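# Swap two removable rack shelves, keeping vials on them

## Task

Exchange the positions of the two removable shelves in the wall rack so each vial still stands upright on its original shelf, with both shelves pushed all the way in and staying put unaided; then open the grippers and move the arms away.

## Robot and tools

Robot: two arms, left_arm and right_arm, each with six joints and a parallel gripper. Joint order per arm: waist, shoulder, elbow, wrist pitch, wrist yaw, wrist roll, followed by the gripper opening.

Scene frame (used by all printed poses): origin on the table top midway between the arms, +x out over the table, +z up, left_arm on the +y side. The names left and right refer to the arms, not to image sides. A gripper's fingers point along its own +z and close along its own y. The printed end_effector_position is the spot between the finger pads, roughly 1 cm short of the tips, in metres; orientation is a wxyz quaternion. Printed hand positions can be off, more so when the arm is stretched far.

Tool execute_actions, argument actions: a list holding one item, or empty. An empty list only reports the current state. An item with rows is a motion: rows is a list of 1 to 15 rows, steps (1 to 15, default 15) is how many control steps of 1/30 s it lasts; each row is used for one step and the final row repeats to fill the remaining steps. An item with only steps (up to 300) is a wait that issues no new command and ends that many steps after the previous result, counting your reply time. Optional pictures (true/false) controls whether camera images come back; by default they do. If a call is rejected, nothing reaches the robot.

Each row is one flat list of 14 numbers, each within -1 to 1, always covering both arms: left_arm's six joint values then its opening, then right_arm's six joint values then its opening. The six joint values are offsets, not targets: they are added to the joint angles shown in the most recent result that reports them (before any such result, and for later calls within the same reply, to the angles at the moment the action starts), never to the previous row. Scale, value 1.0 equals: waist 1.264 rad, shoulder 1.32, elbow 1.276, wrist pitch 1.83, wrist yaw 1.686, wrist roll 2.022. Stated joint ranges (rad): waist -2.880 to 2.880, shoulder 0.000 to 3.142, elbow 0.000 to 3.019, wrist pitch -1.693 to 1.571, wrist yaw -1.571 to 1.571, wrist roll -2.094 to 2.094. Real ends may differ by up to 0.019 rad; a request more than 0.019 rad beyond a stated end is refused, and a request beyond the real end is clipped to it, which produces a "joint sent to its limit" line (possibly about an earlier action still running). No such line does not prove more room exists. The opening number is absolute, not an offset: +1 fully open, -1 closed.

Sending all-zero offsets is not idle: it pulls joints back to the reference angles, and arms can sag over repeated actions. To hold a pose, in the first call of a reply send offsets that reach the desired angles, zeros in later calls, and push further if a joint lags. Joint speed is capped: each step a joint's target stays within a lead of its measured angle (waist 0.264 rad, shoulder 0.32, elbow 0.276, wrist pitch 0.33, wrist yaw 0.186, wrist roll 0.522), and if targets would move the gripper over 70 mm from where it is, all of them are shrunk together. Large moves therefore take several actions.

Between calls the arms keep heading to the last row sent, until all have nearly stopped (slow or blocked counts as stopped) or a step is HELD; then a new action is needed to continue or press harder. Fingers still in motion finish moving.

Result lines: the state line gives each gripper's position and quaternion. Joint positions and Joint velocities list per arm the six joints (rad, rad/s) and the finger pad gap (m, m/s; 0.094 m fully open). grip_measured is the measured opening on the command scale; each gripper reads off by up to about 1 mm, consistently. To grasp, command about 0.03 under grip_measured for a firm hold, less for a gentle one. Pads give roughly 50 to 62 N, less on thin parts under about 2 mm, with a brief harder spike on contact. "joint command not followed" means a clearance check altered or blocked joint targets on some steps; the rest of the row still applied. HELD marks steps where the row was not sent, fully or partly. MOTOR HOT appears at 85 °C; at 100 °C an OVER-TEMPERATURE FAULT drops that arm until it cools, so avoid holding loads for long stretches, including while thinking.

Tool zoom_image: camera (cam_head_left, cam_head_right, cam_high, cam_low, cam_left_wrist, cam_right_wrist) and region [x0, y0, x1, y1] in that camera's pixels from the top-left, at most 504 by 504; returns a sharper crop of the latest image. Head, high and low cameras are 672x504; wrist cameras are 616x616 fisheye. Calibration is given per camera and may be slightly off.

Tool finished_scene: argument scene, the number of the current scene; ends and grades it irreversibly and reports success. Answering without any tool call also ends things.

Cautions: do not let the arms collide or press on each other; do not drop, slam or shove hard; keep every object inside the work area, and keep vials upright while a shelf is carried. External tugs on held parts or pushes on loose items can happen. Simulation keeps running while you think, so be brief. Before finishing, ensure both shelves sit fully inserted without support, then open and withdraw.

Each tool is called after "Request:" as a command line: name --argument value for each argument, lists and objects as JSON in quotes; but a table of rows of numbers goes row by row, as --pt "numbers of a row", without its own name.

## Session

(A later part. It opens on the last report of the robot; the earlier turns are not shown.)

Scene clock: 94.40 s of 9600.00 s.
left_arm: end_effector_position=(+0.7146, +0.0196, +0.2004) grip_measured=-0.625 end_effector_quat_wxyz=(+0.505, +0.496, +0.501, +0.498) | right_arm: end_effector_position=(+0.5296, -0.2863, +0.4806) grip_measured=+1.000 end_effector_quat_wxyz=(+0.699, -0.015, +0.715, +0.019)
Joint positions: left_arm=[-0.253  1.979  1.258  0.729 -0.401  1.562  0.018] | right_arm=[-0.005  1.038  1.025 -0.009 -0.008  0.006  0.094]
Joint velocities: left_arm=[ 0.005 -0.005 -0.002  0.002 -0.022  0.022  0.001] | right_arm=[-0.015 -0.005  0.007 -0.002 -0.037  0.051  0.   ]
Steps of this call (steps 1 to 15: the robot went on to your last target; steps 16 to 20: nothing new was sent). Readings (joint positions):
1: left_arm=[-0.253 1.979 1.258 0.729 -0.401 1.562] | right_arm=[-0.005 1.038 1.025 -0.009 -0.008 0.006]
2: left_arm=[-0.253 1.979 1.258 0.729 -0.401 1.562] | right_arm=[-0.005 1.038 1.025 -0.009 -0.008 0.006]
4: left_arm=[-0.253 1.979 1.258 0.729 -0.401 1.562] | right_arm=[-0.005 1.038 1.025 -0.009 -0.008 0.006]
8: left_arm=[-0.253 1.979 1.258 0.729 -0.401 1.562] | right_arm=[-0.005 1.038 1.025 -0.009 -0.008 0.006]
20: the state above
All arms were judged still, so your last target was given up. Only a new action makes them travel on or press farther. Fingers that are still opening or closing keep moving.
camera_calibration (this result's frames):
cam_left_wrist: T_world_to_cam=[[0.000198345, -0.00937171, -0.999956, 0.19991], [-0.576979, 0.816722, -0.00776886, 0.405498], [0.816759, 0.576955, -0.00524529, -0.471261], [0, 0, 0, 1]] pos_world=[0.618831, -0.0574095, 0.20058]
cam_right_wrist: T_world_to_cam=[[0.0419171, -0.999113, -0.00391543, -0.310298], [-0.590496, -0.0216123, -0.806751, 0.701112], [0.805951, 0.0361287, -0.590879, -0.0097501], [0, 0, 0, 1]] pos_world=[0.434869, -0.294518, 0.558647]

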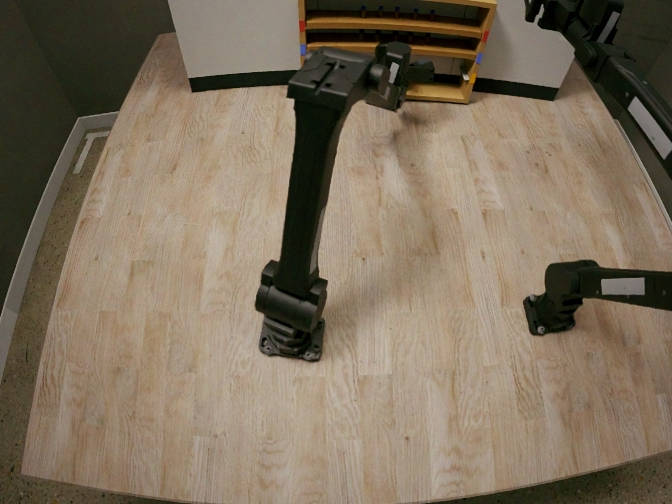

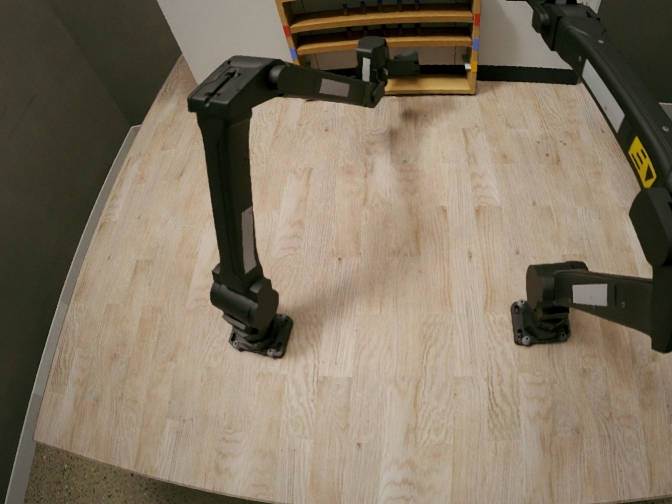

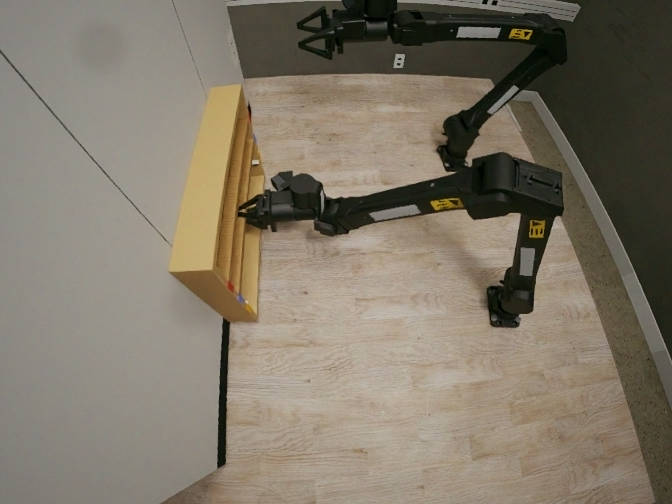

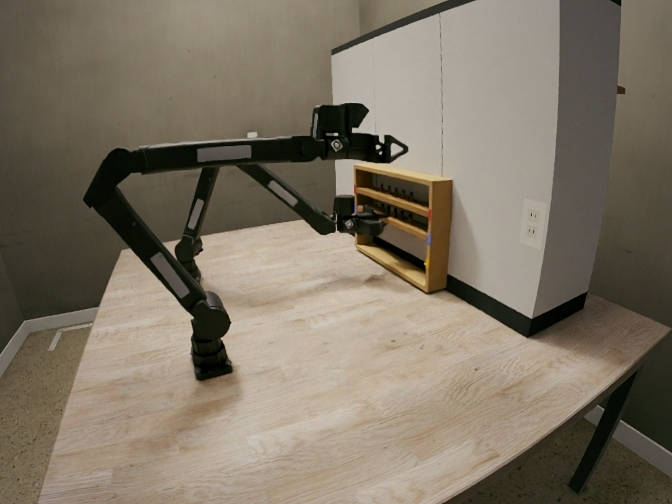

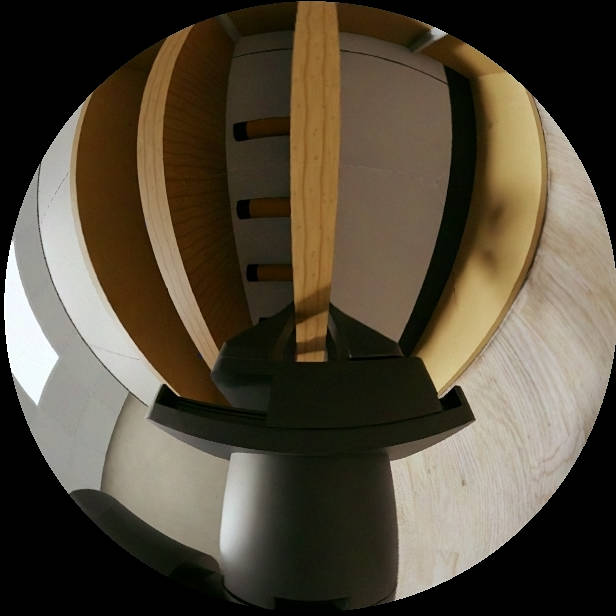

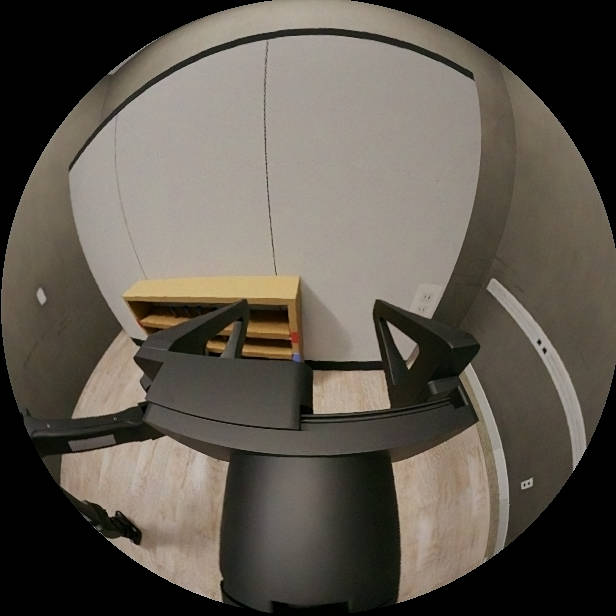

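Request:
execute_actions --actions '[{"rows":[[-0.004,-0.004,0.02,0.004,-0.002,0,-0.66,0,0,0.03,0,0,0,1],[-0.006,-0.008,0.01,0.006,-0.003,0,-0.66,0,0,0.03,0,0,0,1],[-0.008,-0.012,0.003,0.008,-0.004,0,-0.66,0,0,0.03,0,0,0,1],[-0.01,-0.016,-0.004,0.01,-0.005,0,-0.66,0,0,0.03,0,0,0,1],[-0.012,-0.02,-0.011,0.011,-0.006,0,-0.66,0,0,0.03,0,0,0,1],[-0.013,-0.024,-0.018,0.013,-0.007,0,-0.66,0,0,0.03,0,0,0,1],[-0.015,-0.028,-0.025,0.014,-0.009,0,-0.66,0,0,0.03,0,0,0,1],[-0.016,-0.032,-0.032,0.016,-0.01,0,-0.66,0,0,0.03,0,0,0,1],[-0.018,-0.036,-0.039,0.017,-0.011,0,-0.66,0,0,0.03,0,0,0,1],[-0.019,-0.039,-0.045,0.019,-0.012,0,-0.66,0,0,0.03,0,0,0,1],[-0.02,-0.042,-0.05,0.02,-0.013,0,-0.66,0,0,0.03,0,0,0,1]]}]' --pictures false

Request:
execute_actions --actions '[{"steps":20}]'

Scene clock: 102.50 s of 9600.00 s.
left_arm: end_effector_position=(+0.6964, +0.0212, +0.2003) grip_measured=-0.625 end_effector_quat_wxyz=(+0.502, +0.495, +0.502, +0.500) | right_arm: end_effector_position=(+0.5296, -0.2863, +0.4806) grip_measured=+1.000 end_effector_quat_wxyz=(+0.699, -0.015, +0.715, +0.019)
Joint positions: left_arm=[-0.265  1.945  1.201  0.75  -0.418  1.564  0.018] | right_arm=[-0.005  1.038  1.025 -0.009 -0.008  0.006  0.094]
Joint velocities: left_arm=[-0.015 -0.024 -0.027  0.007  0.007  0.081  0.001] | right_arm=[-0.015 -0.005 -0.012 -0.012  0.051 -0.066  0.   ]
Steps of this call (steps 1 to 90: nothing new was sent; then 4.60 s passed at rest; steps 91 to 105: all 15 steps of this action). Readings (joint positions):
91: left_arm=[-0.253 1.979 1.258 0.729 -0.401 1.563] | right_arm=[-0.005 1.038 1.025 -0.009 -0.008 0.006]
92: left_arm=[-0.253 1.979 1.258 0.729 -0.401 1.563] | right_arm=[-0.005 1.038 1.025 -0.009 -0.008 0.006]
94: left_arm=[-0.253 1.979 1.258 0.730 -0.402 1.563] | right_arm=[-0.005 1.038 1.025 -0.009 -0.008 0.006]
98: left_arm=[-0.255 1.973 1.245 0.739 -0.407 1.564] | right_arm=[-0.005 1.038 1.025 -0.009 -0.008 0.006]
105: the state above

Scene clock: 103.17 s of 9600.00 s.
left_arm: end_effector_position=(+0.6964, +0.0212, +0.2004) grip_measured=-0.625 end_effector_quat_wxyz=(+0.503, +0.495, +0.502, +0.500) | right_arm: end_effector_position=(+0.5296, -0.2863, +0.4806) grip_measured=+1.000 end_effector_quat_wxyz=(+0.699, -0.015, +0.715, +0.019)
Joint positions: left_arm=[-0.265  1.945  1.201  0.75  -0.418  1.564  0.018] | right_arm=[-0.005  1.038  1.025 -0.009 -0.008  0.006  0.094]
Joint velocities: left_arm=[-0.015 -0.015 -0.022 -0.012 -0.007  0.022 -0.001] | right_arm=[-0.015 -0.005 -0.007  0.012  0.022  0.066  0.   ]
Steps of this call (steps 1 to 15: the robot went on to your last target; steps 16 to 20: nothing new was sent). Readings (joint positions):
1: left_arm=[-0.265 1.945 1.201 0.750 -0.418 1.564] | right_arm=[-0.005 1.038 1.025 -0.009 -0.008 0.006]
2: left_arm=[-0.265 1.945 1.201 0.750 -0.418 1.564] | right_arm=[-0.005 1.038 1.025 -0.009 -0.008 0.006]
4: left_arm=[-0.265 1.945 1.201 0.750 -0.418 1.564] | right_arm=[-0.005 1.038 1.025 -0.009 -0.008 0.006]
8: left_arm=[-0.265 1.945 1.201 0.750 -0.418 1.564] | right_arm=[-0.005 1.038 1.025 -0.009 -0.008 0.006]
20: the state above
All arms were judged still, so your last target was given up. Only a new action makes them travel on or press farther. Fingers that are still opening or closing keep moving.
camera_calibration (this result's frames):
cam_left_wrist: T_world_to_cam=[[-0.00154916, -0.00719898, -0.999973, 0.201088], [-0.581972, 0.813194, -0.00495273, 0.39665], [0.813207, 0.581948, -0.00544937, -0.454899], [0, 0, 0, 1]] pos_world=[0.601078, -0.0563775, 0.200568]
cam_right_wrist: T_world_to_cam=[[0.0419171, -0.999113, -0.00391543, -0.310298], [-0.590496, -0.0216123, -0.806751, 0.701112], [0.805951, 0.0361287, -0.590879, -0.0097501], [0, 0, 0, 1]] pos_world=[0.434869, -0.294518, 0.558647]

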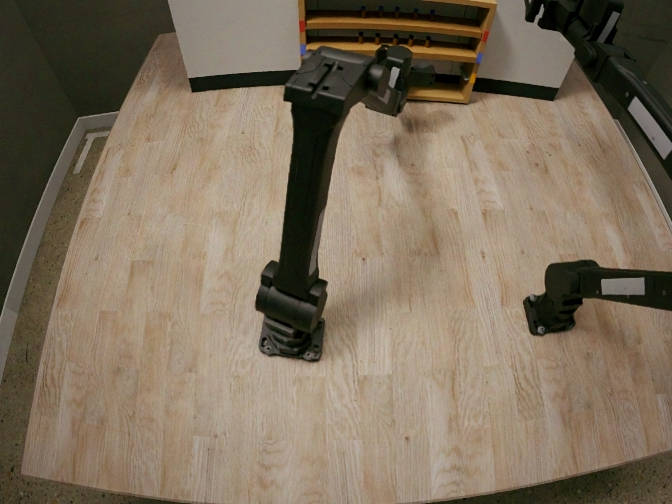

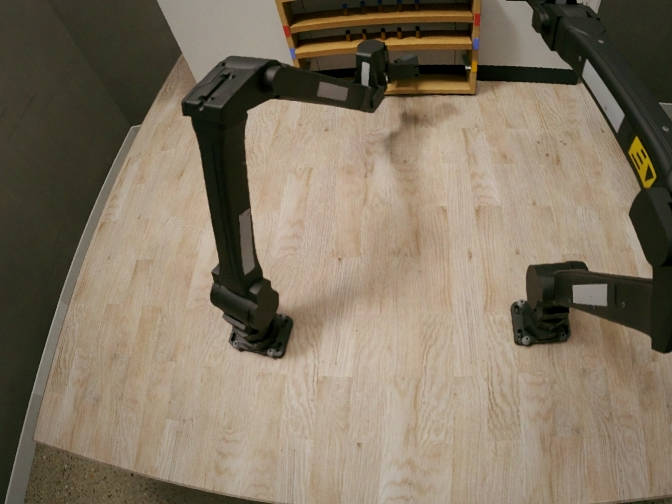

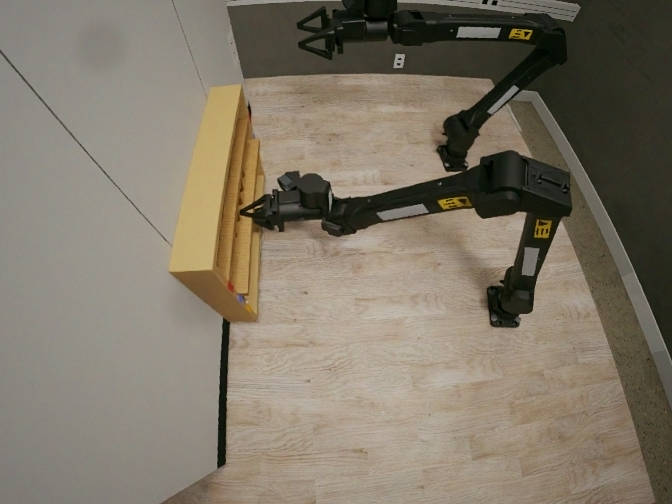

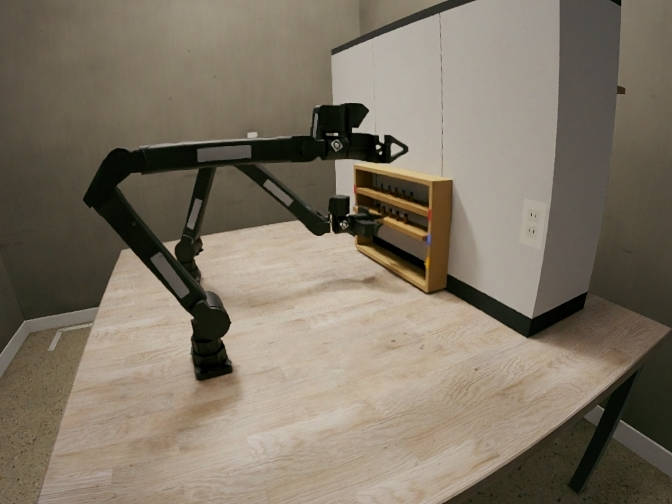

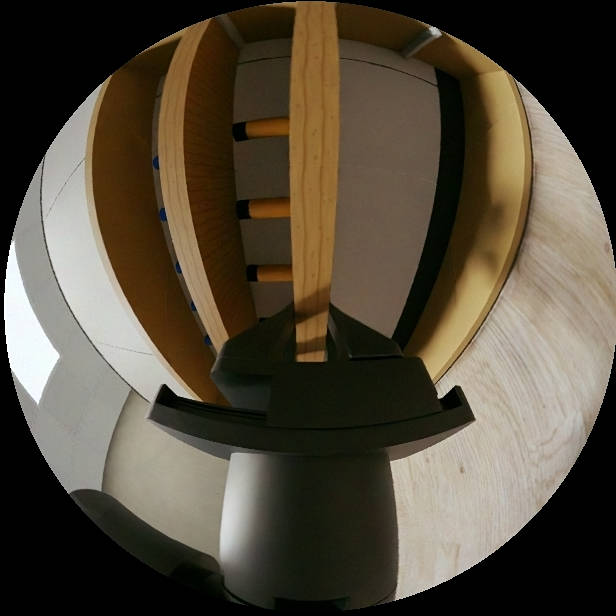

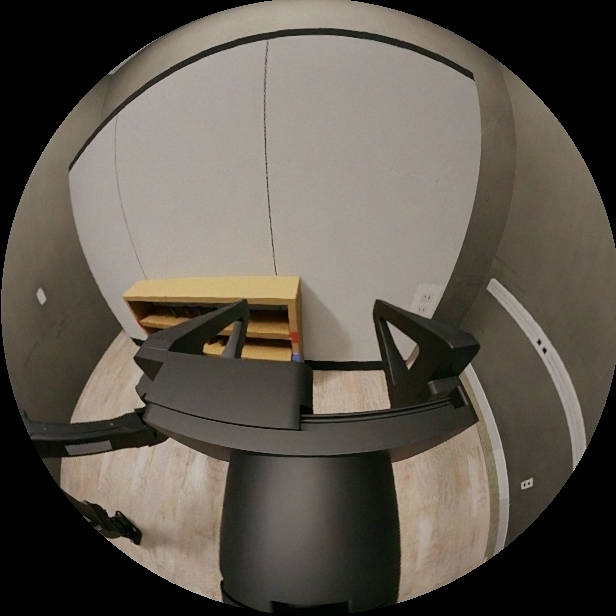

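Request:
execute_actions --actions '[{"rows":[[-0.011,-0.017,0.0,0.01,-0.003,0,-0.66,0,0,0.03,0,0,0,1],[-0.013,-0.021,-0.007,0.011,-0.004,0,-0.66,0,0,0.03,0,0,0,1],[-0.014,-0.026,-0.014,0.013,-0.005,0,-0.66,0,0,0.03,0,0,0,1],[-0.016,-0.03,-0.021,0.014,-0.006,0,-0.66,0,0,0.03,0,0,0,1],[-0.018,-0.035,-0.028,0.016,-0.007,0,-0.66,0,0,0.03,0,0,0,1],[-0.019,-0.039,-0.035,0.018,-0.008,0,-0.66,0,0,0.03,0,0,0,1],[-0.021,-0.044,-0.042,0.019,-0.009,0,-0.66,0,0,0.03,0,0,0,1],[-0.023,-0.048,-0.049,0.021,-0.01,0,-0.66,0,0,0.03,0,0,0,1],[-0.025,-0.053,-0.056,0.023,-0.011,0,-0.66,0,0,0.03,0,0,0,1],[-0.026,-0.057,-0.063,0.024,-0.012,0,-0.66,0,0,0.03,0,0,0,1],[-0.028,-0.062,-0.07,0.026,-0.013,0,-0.66,0,0,0.03,0,0,0,1],[-0.03,-0.066,-0.076,0.028,-0.014,0,-0.66,0,0,0.03,0,0,0,1]]}]' --pictures false

Request:
execute_actions --actions '[{"steps":25}]'

Scene clock: 109.60 s of 9600.00 s.
left_arm: end_effector_position=(+0.6643, +0.0207, +0.2002) grip_measured=-0.625 end_effector_quat_wxyz=(+0.501, +0.498, +0.502, +0.499) | right_arm: end_effector_position=(+0.5296, -0.2863, +0.4806) grip_measured=+1.000 end_effector_quat_wxyz=(+0.699, -0.015, +0.715, +0.019)
Joint positions: left_arm=[-0.288  1.887  1.106  0.78  -0.44   1.564  0.018] | right_arm=[-0.005  1.038  1.025 -0.009 -0.008  0.006  0.094]
Joint velocities: left_arm=[-0.024 -0.054 -0.051  0.007  0.022 -0.037  0.001] | right_arm=[-0.005 -0.015 -0.007  0.007  0.022  0.051  0.   ]
Steps of this call (steps 1 to 90: nothing new was sent; then 2.93 s passed at rest; steps 91 to 105: all 15 steps of this action). Readings (joint positions):
91: left_arm=[-0.265 1.945 1.201 0.750 -0.418 1.564] | right_arm=[-0.005 1.038 1.025 -0.009 -0.008 0.006]
92: left_arm=[-0.265 1.945 1.201 0.751 -0.419 1.564] | right_arm=[-0.005 1.038 1.025 -0.009 -0.008 0.006]
94: left_arm=[-0.265 1.944 1.196 0.755 -0.420 1.564] | right_arm=[-0.005 1.038 1.025 -0.009 -0.008 0.006]
98: left_arm=[-0.273 1.924 1.163 0.766 -0.426 1.564] | right_arm=[-0.005 1.038 1.025 -0.009 -0.008 0.006]
105: the state above

Scene clock: 110.43 s of 9600.00 s.
left_arm: end_effector_position=(+0.6639, +0.0207, +0.2003) grip_measured=-0.625 end_effector_quat_wxyz=(+0.501, +0.498, +0.502, +0.499) | right_arm: end_effector_position=(+0.5296, -0.2863, +0.4806) grip_measured=+1.000 end_effector_quat_wxyz=(+0.699, -0.015, +0.715, +0.019)
Joint positions: left_arm=[-0.289  1.886  1.105  0.781 -0.44   1.564  0.018] | right_arm=[-0.005  1.038  1.025 -0.009 -0.008  0.006  0.094]
Joint velocities: left_arm=[-0.015 -0.015 -0.012 -0.002  0.007  0.007  0.001] | right_arm=[ 0.005 -0.005  0.002 -0.007  0.022 -0.022  0.   ]
Steps of this call (steps 1 to 15: the robot went on to your last target; steps 16 to 25: nothing new was sent). Readings (joint positions):
1: left_arm=[-0.289 1.886 1.105 0.780 -0.440 1.564] | right_arm=[-0.005 1.038 1.025 -0.009 -0.008 0.006]
2: left_arm=[-0.289 1.886 1.105 0.781 -0.440 1.564] | right_arm=[-0.005 1.038 1.025 -0.009 -0.008 0.006]
4: left_arm=[-0.289 1.886 1.105 0.781 -0.440 1.564] | right_arm=[-0.005 1.038 1.025 -0.009 -0.008 0.006]
8: left_arm=[-0.289 1.886 1.105 0.781 -0.440 1.564] | right_arm=[-0.005 1.038 1.025 -0.009 -0.008 0.006]
25: the state above
All arms were judged still, so your last target was given up. Only a new action makes them travel on or press farther. Fingers that are still opening or closing keep moving.
camera_calibration (this result's frames):
cam_left_wrist: T_world_to_cam=[[-0.00714318, -0.00471717, -0.999963, 0.204598], [-0.580122, 0.814529, 0.00030165, 0.375877], [0.814498, 0.580103, -0.00855487, -0.428382], [0, 0, 0, 1]] pos_world=[0.568433, -0.0566925, 0.200813]
cam_right_wrist: T_world_to_cam=[[0.0419171, -0.999113, -0.00391543, -0.310298], [-0.590496, -0.0216123, -0.806751, 0.701112], [0.805951, 0.0361287, -0.590879, -0.0097501], [0, 0, 0, 1]] pos_world=[0.434869, -0.294518, 0.558647]

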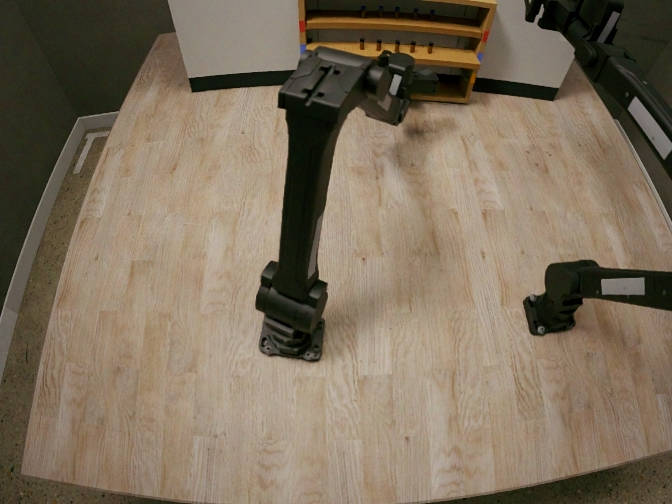

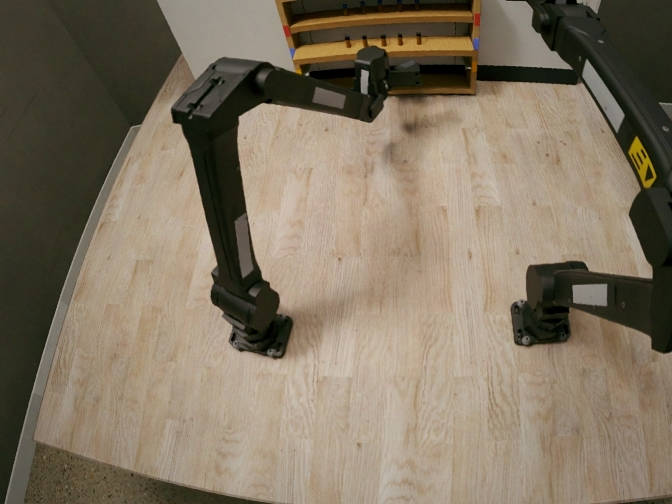

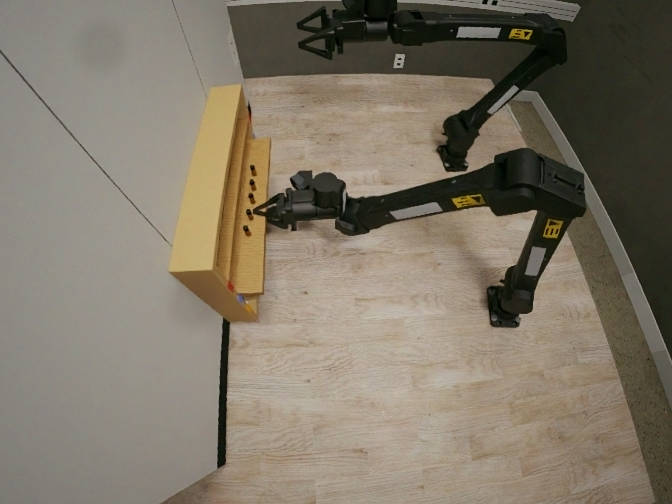

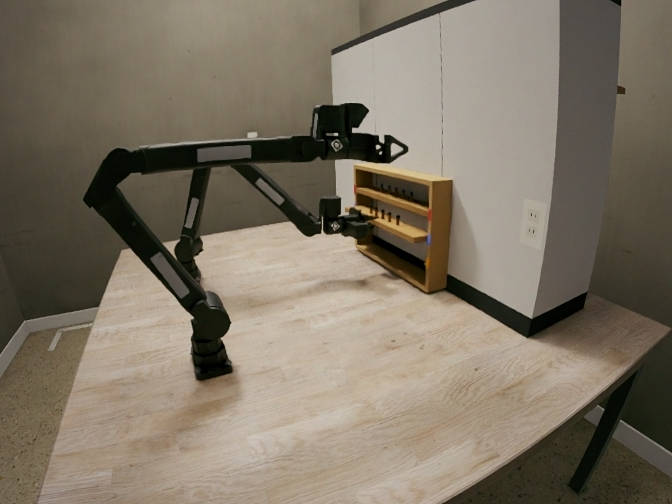

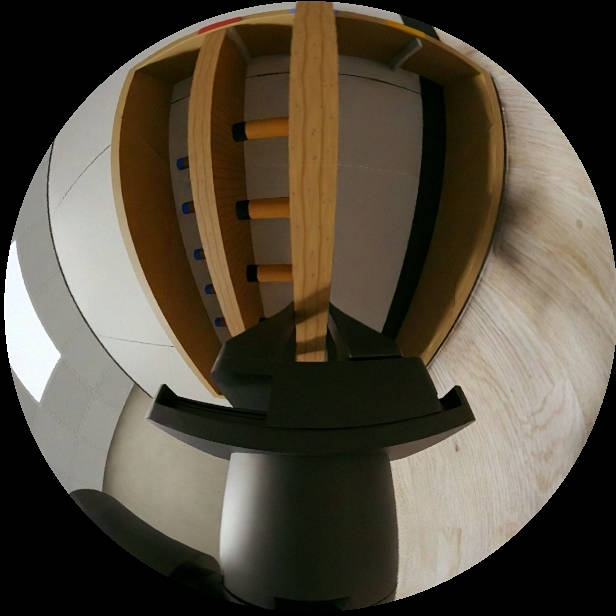

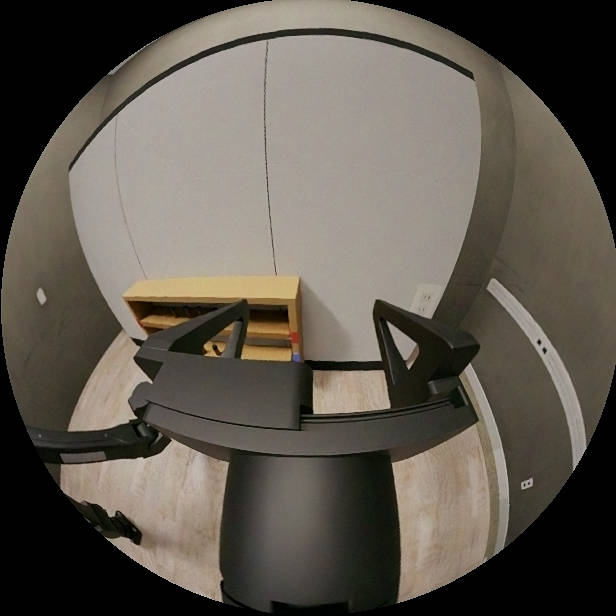

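Request:
zoom_image --camera "cam_left_wrist" --region '[180, 0, 460, 130]'

Request:
zoom_image --camera "cam_head_left" --region '[400, 0, 510, 110]'

Region (180, 0, 460, 130) of cam_left_wrist's 616x616 image, scaled by 1.800, with more detail than that image has; it fills the top 234 rows of this view, and the rest is white.

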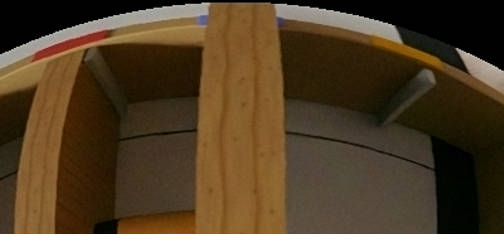

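Region (400, 0, 510, 110) of cam_head_left's 672x504 image, scaled by 4.582, with more detail than that image has.

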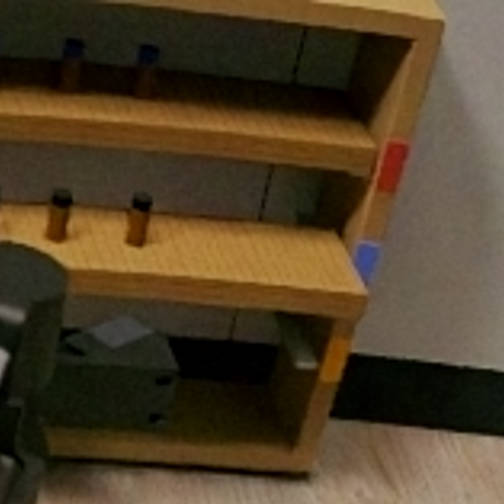

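Request:
execute_actions --actions '[{"rows":[[0,-0.015,0.03,0.01,0,0,-0.66,0,0,0.03,0,0,0,1],[0,-0.02,0.03,0.012,0,0,-0.66,0,0,0.03,0,0,0,1],[0,-0.025,0.03,0.014,0,0,-0.66,0,0,0.03,0,0,0,1],[0,-0.03,0.03,0.016,0,0,-0.66,0,0,0.03,0,0,0,1],[0,-0.033,0.03,0.016,0,0,-0.66,0,0,0.03,0,0,0,1]]}]' --pictures false

Request:
execute_actions --actions '[{"steps":20}]' --pictures false

Scene clock: 115.43 s of 9600.00 s.
left_arm: end_effector_position=(+0.6639, +0.0207, +0.2008) grip_measured=-0.625 end_effector_quat_wxyz=(+0.502, +0.497, +0.502, +0.499) | right_arm: end_effector_position=(+0.5296, -0.2863, +0.4806) grip_measured=+1.000 end_effector_quat_wxyz=(+0.699, -0.015, +0.715, +0.019)
Joint positions: left_arm=[-0.289  1.886  1.105  0.782 -0.44   1.564  0.018] | right_arm=[-0.005  1.038  1.025 -0.009 -0.008  0.006  0.094]
Joint velocities: left_arm=[-0.015 -0.015 -0.007  0.007  0.037 -0.037  0.001] | right_arm=[-0.015  0.005 -0.002 -0.002 -0.066 -0.066  0.   ]
Steps of this call (steps 1 to 90: nothing new was sent; then 1.50 s passed at rest; steps 91 to 105: all 15 steps of this action). Readings (joint positions):
91: left_arm=[-0.289 1.886 1.105 0.781 -0.440 1.564] | right_arm=[-0.005 1.038 1.025 -0.009 -0.008 0.006]
92: left_arm=[-0.289 1.886 1.105 0.781 -0.440 1.564] | right_arm=[-0.005 1.038 1.025 -0.009 -0.008 0.006]
94: left_arm=[-0.289 1.886 1.105 0.782 -0.440 1.564] | right_arm=[-0.005 1.038 1.025 -0.009 -0.008 0.006]
98: left_arm=[-0.289 1.886 1.105 0.782 -0.440 1.564] | right_arm=[-0.005 1.038 1.025 -0.009 -0.008 0.006]
105: the state above

Scene clock: 116.10 s of 9600.00 s.
left_arm: end_effector_position=(+0.6639, +0.0207, +0.2008) grip_measured=-0.625 end_effector_quat_wxyz=(+0.502, +0.497, +0.502, +0.499) | right_arm: end_effector_position=(+0.5296, -0.2863, +0.4806) grip_measured=+1.000 end_effector_quat_wxyz=(+0.699, -0.015, +0.715, +0.019)
Joint positions: left_arm=[-0.289  1.886  1.105  0.782 -0.44   1.564  0.018] | right_arm=[-0.005  1.038  1.025 -0.009 -0.008  0.006  0.094]
Joint velocities: left_arm=[ 0.005 -0.005 -0.002  0.007  0.007  0.022 -0.001] | right_arm=[ 0.005 -0.024 -0.007 -0.002 -0.007 -0.022  0.   ]
Steps of this call (steps 1 to 15: the robot went on to your last target; steps 16 to 20: nothing new was sent). Readings (joint positions):
1: left_arm=[-0.289 1.886 1.105 0.782 -0.440 1.564] | right_arm=[-0.005 1.038 1.025 -0.009 -0.008 0.006]
2: left_arm=[-0.289 1.886 1.105 0.782 -0.440 1.564] | right_arm=[-0.005 1.038 1.025 -0.009 -0.008 0.006]
4: left_arm=[-0.289 1.886 1.105 0.782 -0.440 1.564] | right_arm=[-0.005 1.038 1.025 -0.009 -0.008 0.006]
8: left_arm=[-0.289 1.886 1.105 0.782 -0.440 1.564] | right_arm=[-0.005 1.038 1.025 -0.009 -0.008 0.006]
20: the state above
All arms were judged still, so your last target was given up. Only a new action makes them travel on or press farther. Fingers that are still opening or closing keep moving.

Heavy (or jammed). Push more.

Request:
execute_actions --actions '[{"rows":[[0,-0.033,0.04,0.018,0,0,-0.66,0,0,0.03,0,0,0,1],[0,-0.037,0.045,0.02,0,0,-0.66,0,0,0.03,0,0,0,1],[0,-0.041,0.05,0.022,0,0,-0.66,0,0,0.03,0,0,0,1],[0,-0.044,0.05,0.024,0,0,-0.66,0,0,0.03,0,0,0,1],[0,-0.047,0.05,0.025,0,0,-0.66,0,0,0.03,0,0,0,1],[0,-0.05,0.05,0.025,0,0,-0.66,0,0,0.03,0,0,0,1]]}]' --pictures false

Request:
execute_actions --actions '[{"steps":20}]'

Request:
zoom_image --camera "cam_low" --region '[320, 160, 460, 300]'

Scene clock: 119.67 s of 9600.00 s.
left_arm: end_effector_position=(+0.6639, +0.0207, +0.2018) grip_measured=-0.625 end_effector_quat_wxyz=(+0.503, +0.496, +0.502, +0.499) | right_arm: end_effector_position=(+0.5296, -0.2863, +0.4806) grip_measured=+1.000 end_effector_quat_wxyz=(+0.699, -0.015, +0.715, +0.019)
Joint positions: left_arm=[-0.289  1.886  1.105  0.786 -0.44   1.564  0.018] | right_arm=[-0.005  1.038  1.025 -0.009 -0.008  0.006  0.094]
Joint velocities: left_arm=[-0.015 -0.005 -0.007 -0.002  0.007 -0.037 -0.001] | right_arm=[-0.005 -0.005 -0.017 -0.002  0.022 -0.066  0.   ]
Steps of this call (steps 1 to 90: nothing new was sent; then 0.07 s passed at rest; steps 91 to 105: all 15 steps of this action). Readings (joint positions):
91: left_arm=[-0.289 1.886 1.105 0.783 -0.440 1.564] | right_arm=[-0.005 1.038 1.025 -0.009 -0.008 0.006]
92: left_arm=[-0.289 1.886 1.105 0.784 -0.440 1.564] | right_arm=[-0.005 1.038 1.025 -0.009 -0.008 0.006]
94: left_arm=[-0.289 1.886 1.105 0.785 -0.440 1.564] | right_arm=[-0.005 1.038 1.025 -0.009 -0.008 0.006]
98: left_arm=[-0.289 1.886 1.105 0.786 -0.440 1.564] | right_arm=[-0.005 1.038 1.025 -0.009 -0.008 0.006]
105: the state above

Scene clock: 120.33 s of 9600.00 s.
left_arm: end_effector_position=(+0.6639, +0.0207, +0.2018) grip_measured=-0.625 end_effector_quat_wxyz=(+0.503, +0.496, +0.502, +0.499) | right_arm: end_effector_position=(+0.5296, -0.2863, +0.4806) grip_measured=+1.000 end_effector_quat_wxyz=(+0.699, -0.015, +0.715, +0.019)
Joint positions: left_arm=[-0.289  1.886  1.105  0.786 -0.44   1.564  0.018] | right_arm=[-0.005  1.038  1.025 -0.009 -0.008  0.006  0.094]
Joint velocities: left_arm=[ 0.005 -0.015  0.002 -0.002  0.037 -0.007  0.   ] | right_arm=[ 0.005 -0.005 -0.002 -0.022  0.007  0.051  0.   ]
Steps of this call (steps 1 to 15: the robot went on to your last target; steps 16 to 20: nothing new was sent). Readings (joint positions):
1: left_arm=[-0.289 1.886 1.105 0.786 -0.440 1.564] | right_arm=[-0.005 1.038 1.025 -0.009 -0.008 0.006]
2: left_arm=[-0.289 1.886 1.105 0.786 -0.440 1.564] | right_arm=[-0.005 1.038 1.025 -0.009 -0.008 0.006]
4: left_arm=[-0.289 1.886 1.105 0.786 -0.440 1.564] | right_arm=[-0.005 1.038 1.025 -0.009 -0.008 0.006]
8: left_arm=[-0.289 1.886 1.105 0.786 -0.440 1.564] | right_arm=[-0.005 1.038 1.025 -0.009 -0.008 0.006]
20: the state above
All arms were judged still, so your last target was given up. Only a new action makes them travel on or press farther. Fingers that are still opening or closing keep moving.
camera_calibration (this result's frames):
cam_left_wrist: T_world_to_cam=[[-0.00196219, -0.0071458, -0.999973, 0.202697], [-0.580111, 0.814524, -0.00468227, 0.37685], [0.814535, 0.580086, -0.00574361, -0.428947], [0, 0, 0, 1]] pos_world=[0.568405, -0.0566795, 0.201992]
cam_right_wrist: T_world_to_cam=[[0.0419171, -0.999113, -0.00391543, -0.310298], [-0.590496, -0.0216123, -0.806751, 0.701112], [0.805951, 0.0361287, -0.590879, -0.0097501], [0, 0, 0, 1]] pos_world=[0.434869, -0.294518, 0.558647]

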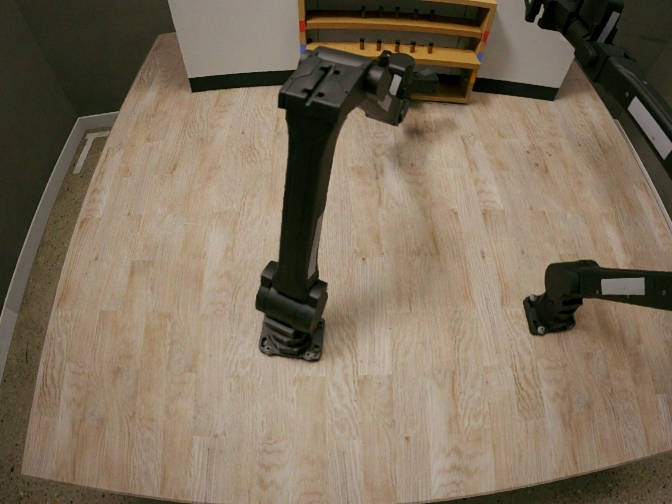

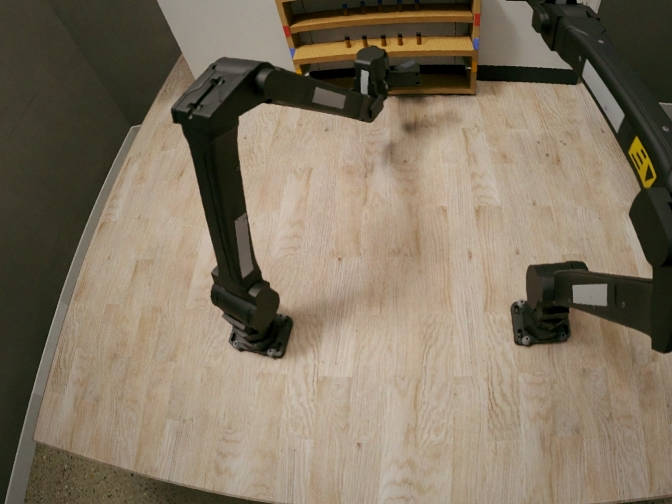

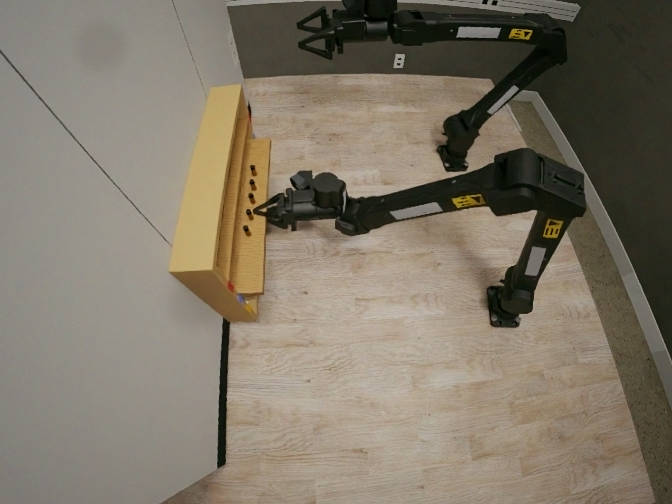

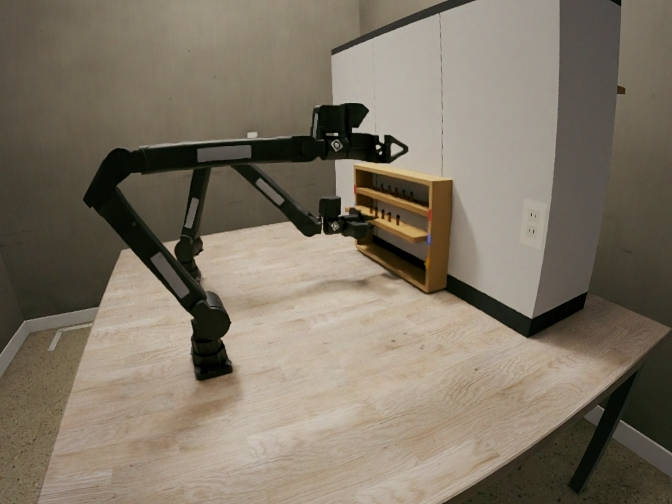

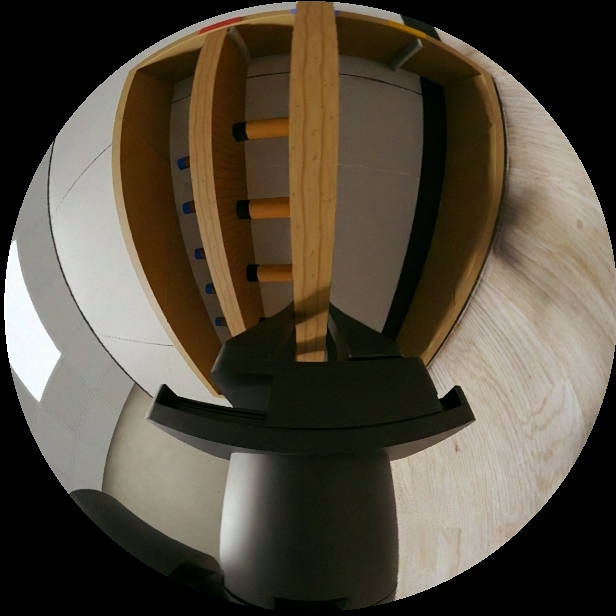

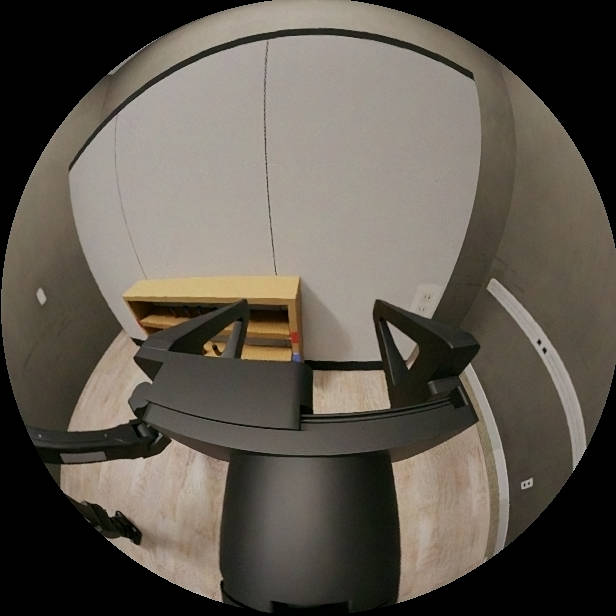

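Region (320, 160, 460, 300) of cam_low's 672x504 image, scaled by 3.600, with more detail than that image has.

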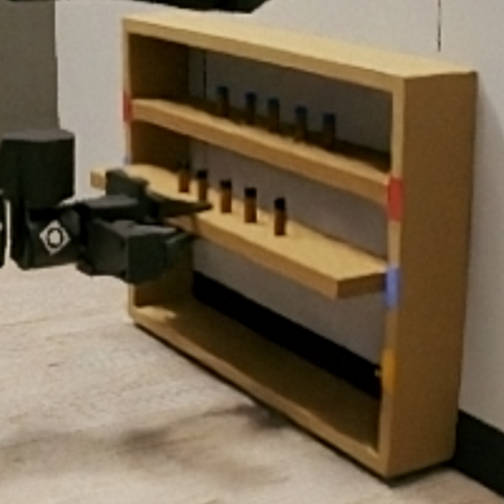

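Request:
execute_actions --actions '[{"rows":[[0,-0.05,0.05,0.024,0,0,-0.67,0,0,0.03,0,0,0,1],[0,-0.054,0.05,0.024,0,0,-0.67,0,0,0.03,0,0,0,1],[0,-0.058,0.05,0.024,0,0,-0.67,0,0,0.03,0,0,0,1],[0,-0.062,0.05,0.024,0,0,-0.67,0,0,0.03,0,0,0,1],[0,-0.066,0.05,0.024,0,0,-0.67,0,0,0.03,0,0,0,1],[0,-0.07,0.05,0.024,0,0,-0.67,0,0,0.03,0,0,0,1]]}]' --pictures false

Request:
execute_actions --actions '[{"steps":20}]' --pictures false

Scene clock: 123.90 s of 9600.00 s.
left_arm: end_effector_position=(+0.6632, +0.0210, +0.2086) grip_measured=-0.625 end_effector_quat_wxyz=(+0.506, +0.493, +0.500, +0.501) | right_arm: end_effector_position=(+0.5296, -0.2863, +0.4806) grip_measured=+1.000 end_effector_quat_wxyz=(+0.699, -0.015, +0.715, +0.019)
Joint positions: left_arm=[-0.289  1.876  1.105  0.786 -0.44   1.564  0.018] | right_arm=[-0.005  1.038  1.025 -0.009 -0.008  0.006  0.094]
Joint velocities: left_arm=[-0.005 -0.054 -0.017  0.002  0.022 -0.022 -0.001] | right_arm=[-0.005 -0.024  0.007 -0.002  0.022 -0.007  0.   ]
Steps of this call (steps 1 to 90: nothing new was sent; then 0.07 s passed at rest; steps 91 to 105: all 15 steps of this action). Readings (joint positions):
91: left_arm=[-0.289 1.886 1.105 0.786 -0.440 1.564] | right_arm=[-0.005 1.038 1.025 -0.009 -0.008 0.006]
92: left_arm=[-0.289 1.885 1.105 0.786 -0.440 1.564] | right_arm=[-0.005 1.038 1.025 -0.009 -0.008 0.006]
94: left_arm=[-0.289 1.885 1.105 0.786 -0.440 1.564] | right_arm=[-0.005 1.038 1.025 -0.009 -0.008 0.006]
98: left_arm=[-0.289 1.882 1.105 0.786 -0.440 1.564] | right_arm=[-0.005 1.038 1.025 -0.009 -0.008 0.006]
105: the state above

Scene clock: 124.57 s of 9600.00 s.
left_arm: end_effector_position=(+0.6629, +0.0212, +0.2114) grip_measured=-0.625 end_effector_quat_wxyz=(+0.508, +0.491, +0.500, +0.501) | right_arm: end_effector_position=(+0.5296, -0.2863, +0.4806) grip_measured=+1.000 end_effector_quat_wxyz=(+0.699, -0.015, +0.715, +0.019)
Joint positions: left_arm=[-0.289  1.871  1.105  0.786 -0.44   1.564  0.018] | right_arm=[-0.005  1.038  1.025 -0.009 -0.008  0.006  0.094]
Joint velocities: left_arm=[ 0.005 -0.015 -0.007  0.012 -0.037 -0.051  0.   ] | right_arm=[-0.024 -0.024 -0.007  0.002 -0.022  0.007  0.   ]
Steps of this call (steps 1 to 15: the robot went on to your last target; steps 16 to 20: nothing new was sent). Readings (joint positions):
1: left_arm=[-0.289 1.875 1.105 0.786 -0.440 1.564] | right_arm=[-0.005 1.038 1.025 -0.009 -0.008 0.006]
2: left_arm=[-0.289 1.874 1.105 0.786 -0.440 1.564] | right_arm=[-0.005 1.038 1.025 -0.009 -0.008 0.006]
4: left_arm=[-0.289 1.873 1.105 0.786 -0.440 1.564] | right_arm=[-0.005 1.038 1.025 -0.009 -0.008 0.006]
8: left_arm=[-0.289 1.872 1.105 0.786 -0.440 1.564] | right_arm=[-0.005 1.038 1.025 -0.009 -0.008 0.006]
20: the state above
All arms were judged still, so your last target was given up. Only a new action makes them travel on or press farther. Fingers that are still opening or closing keep moving.


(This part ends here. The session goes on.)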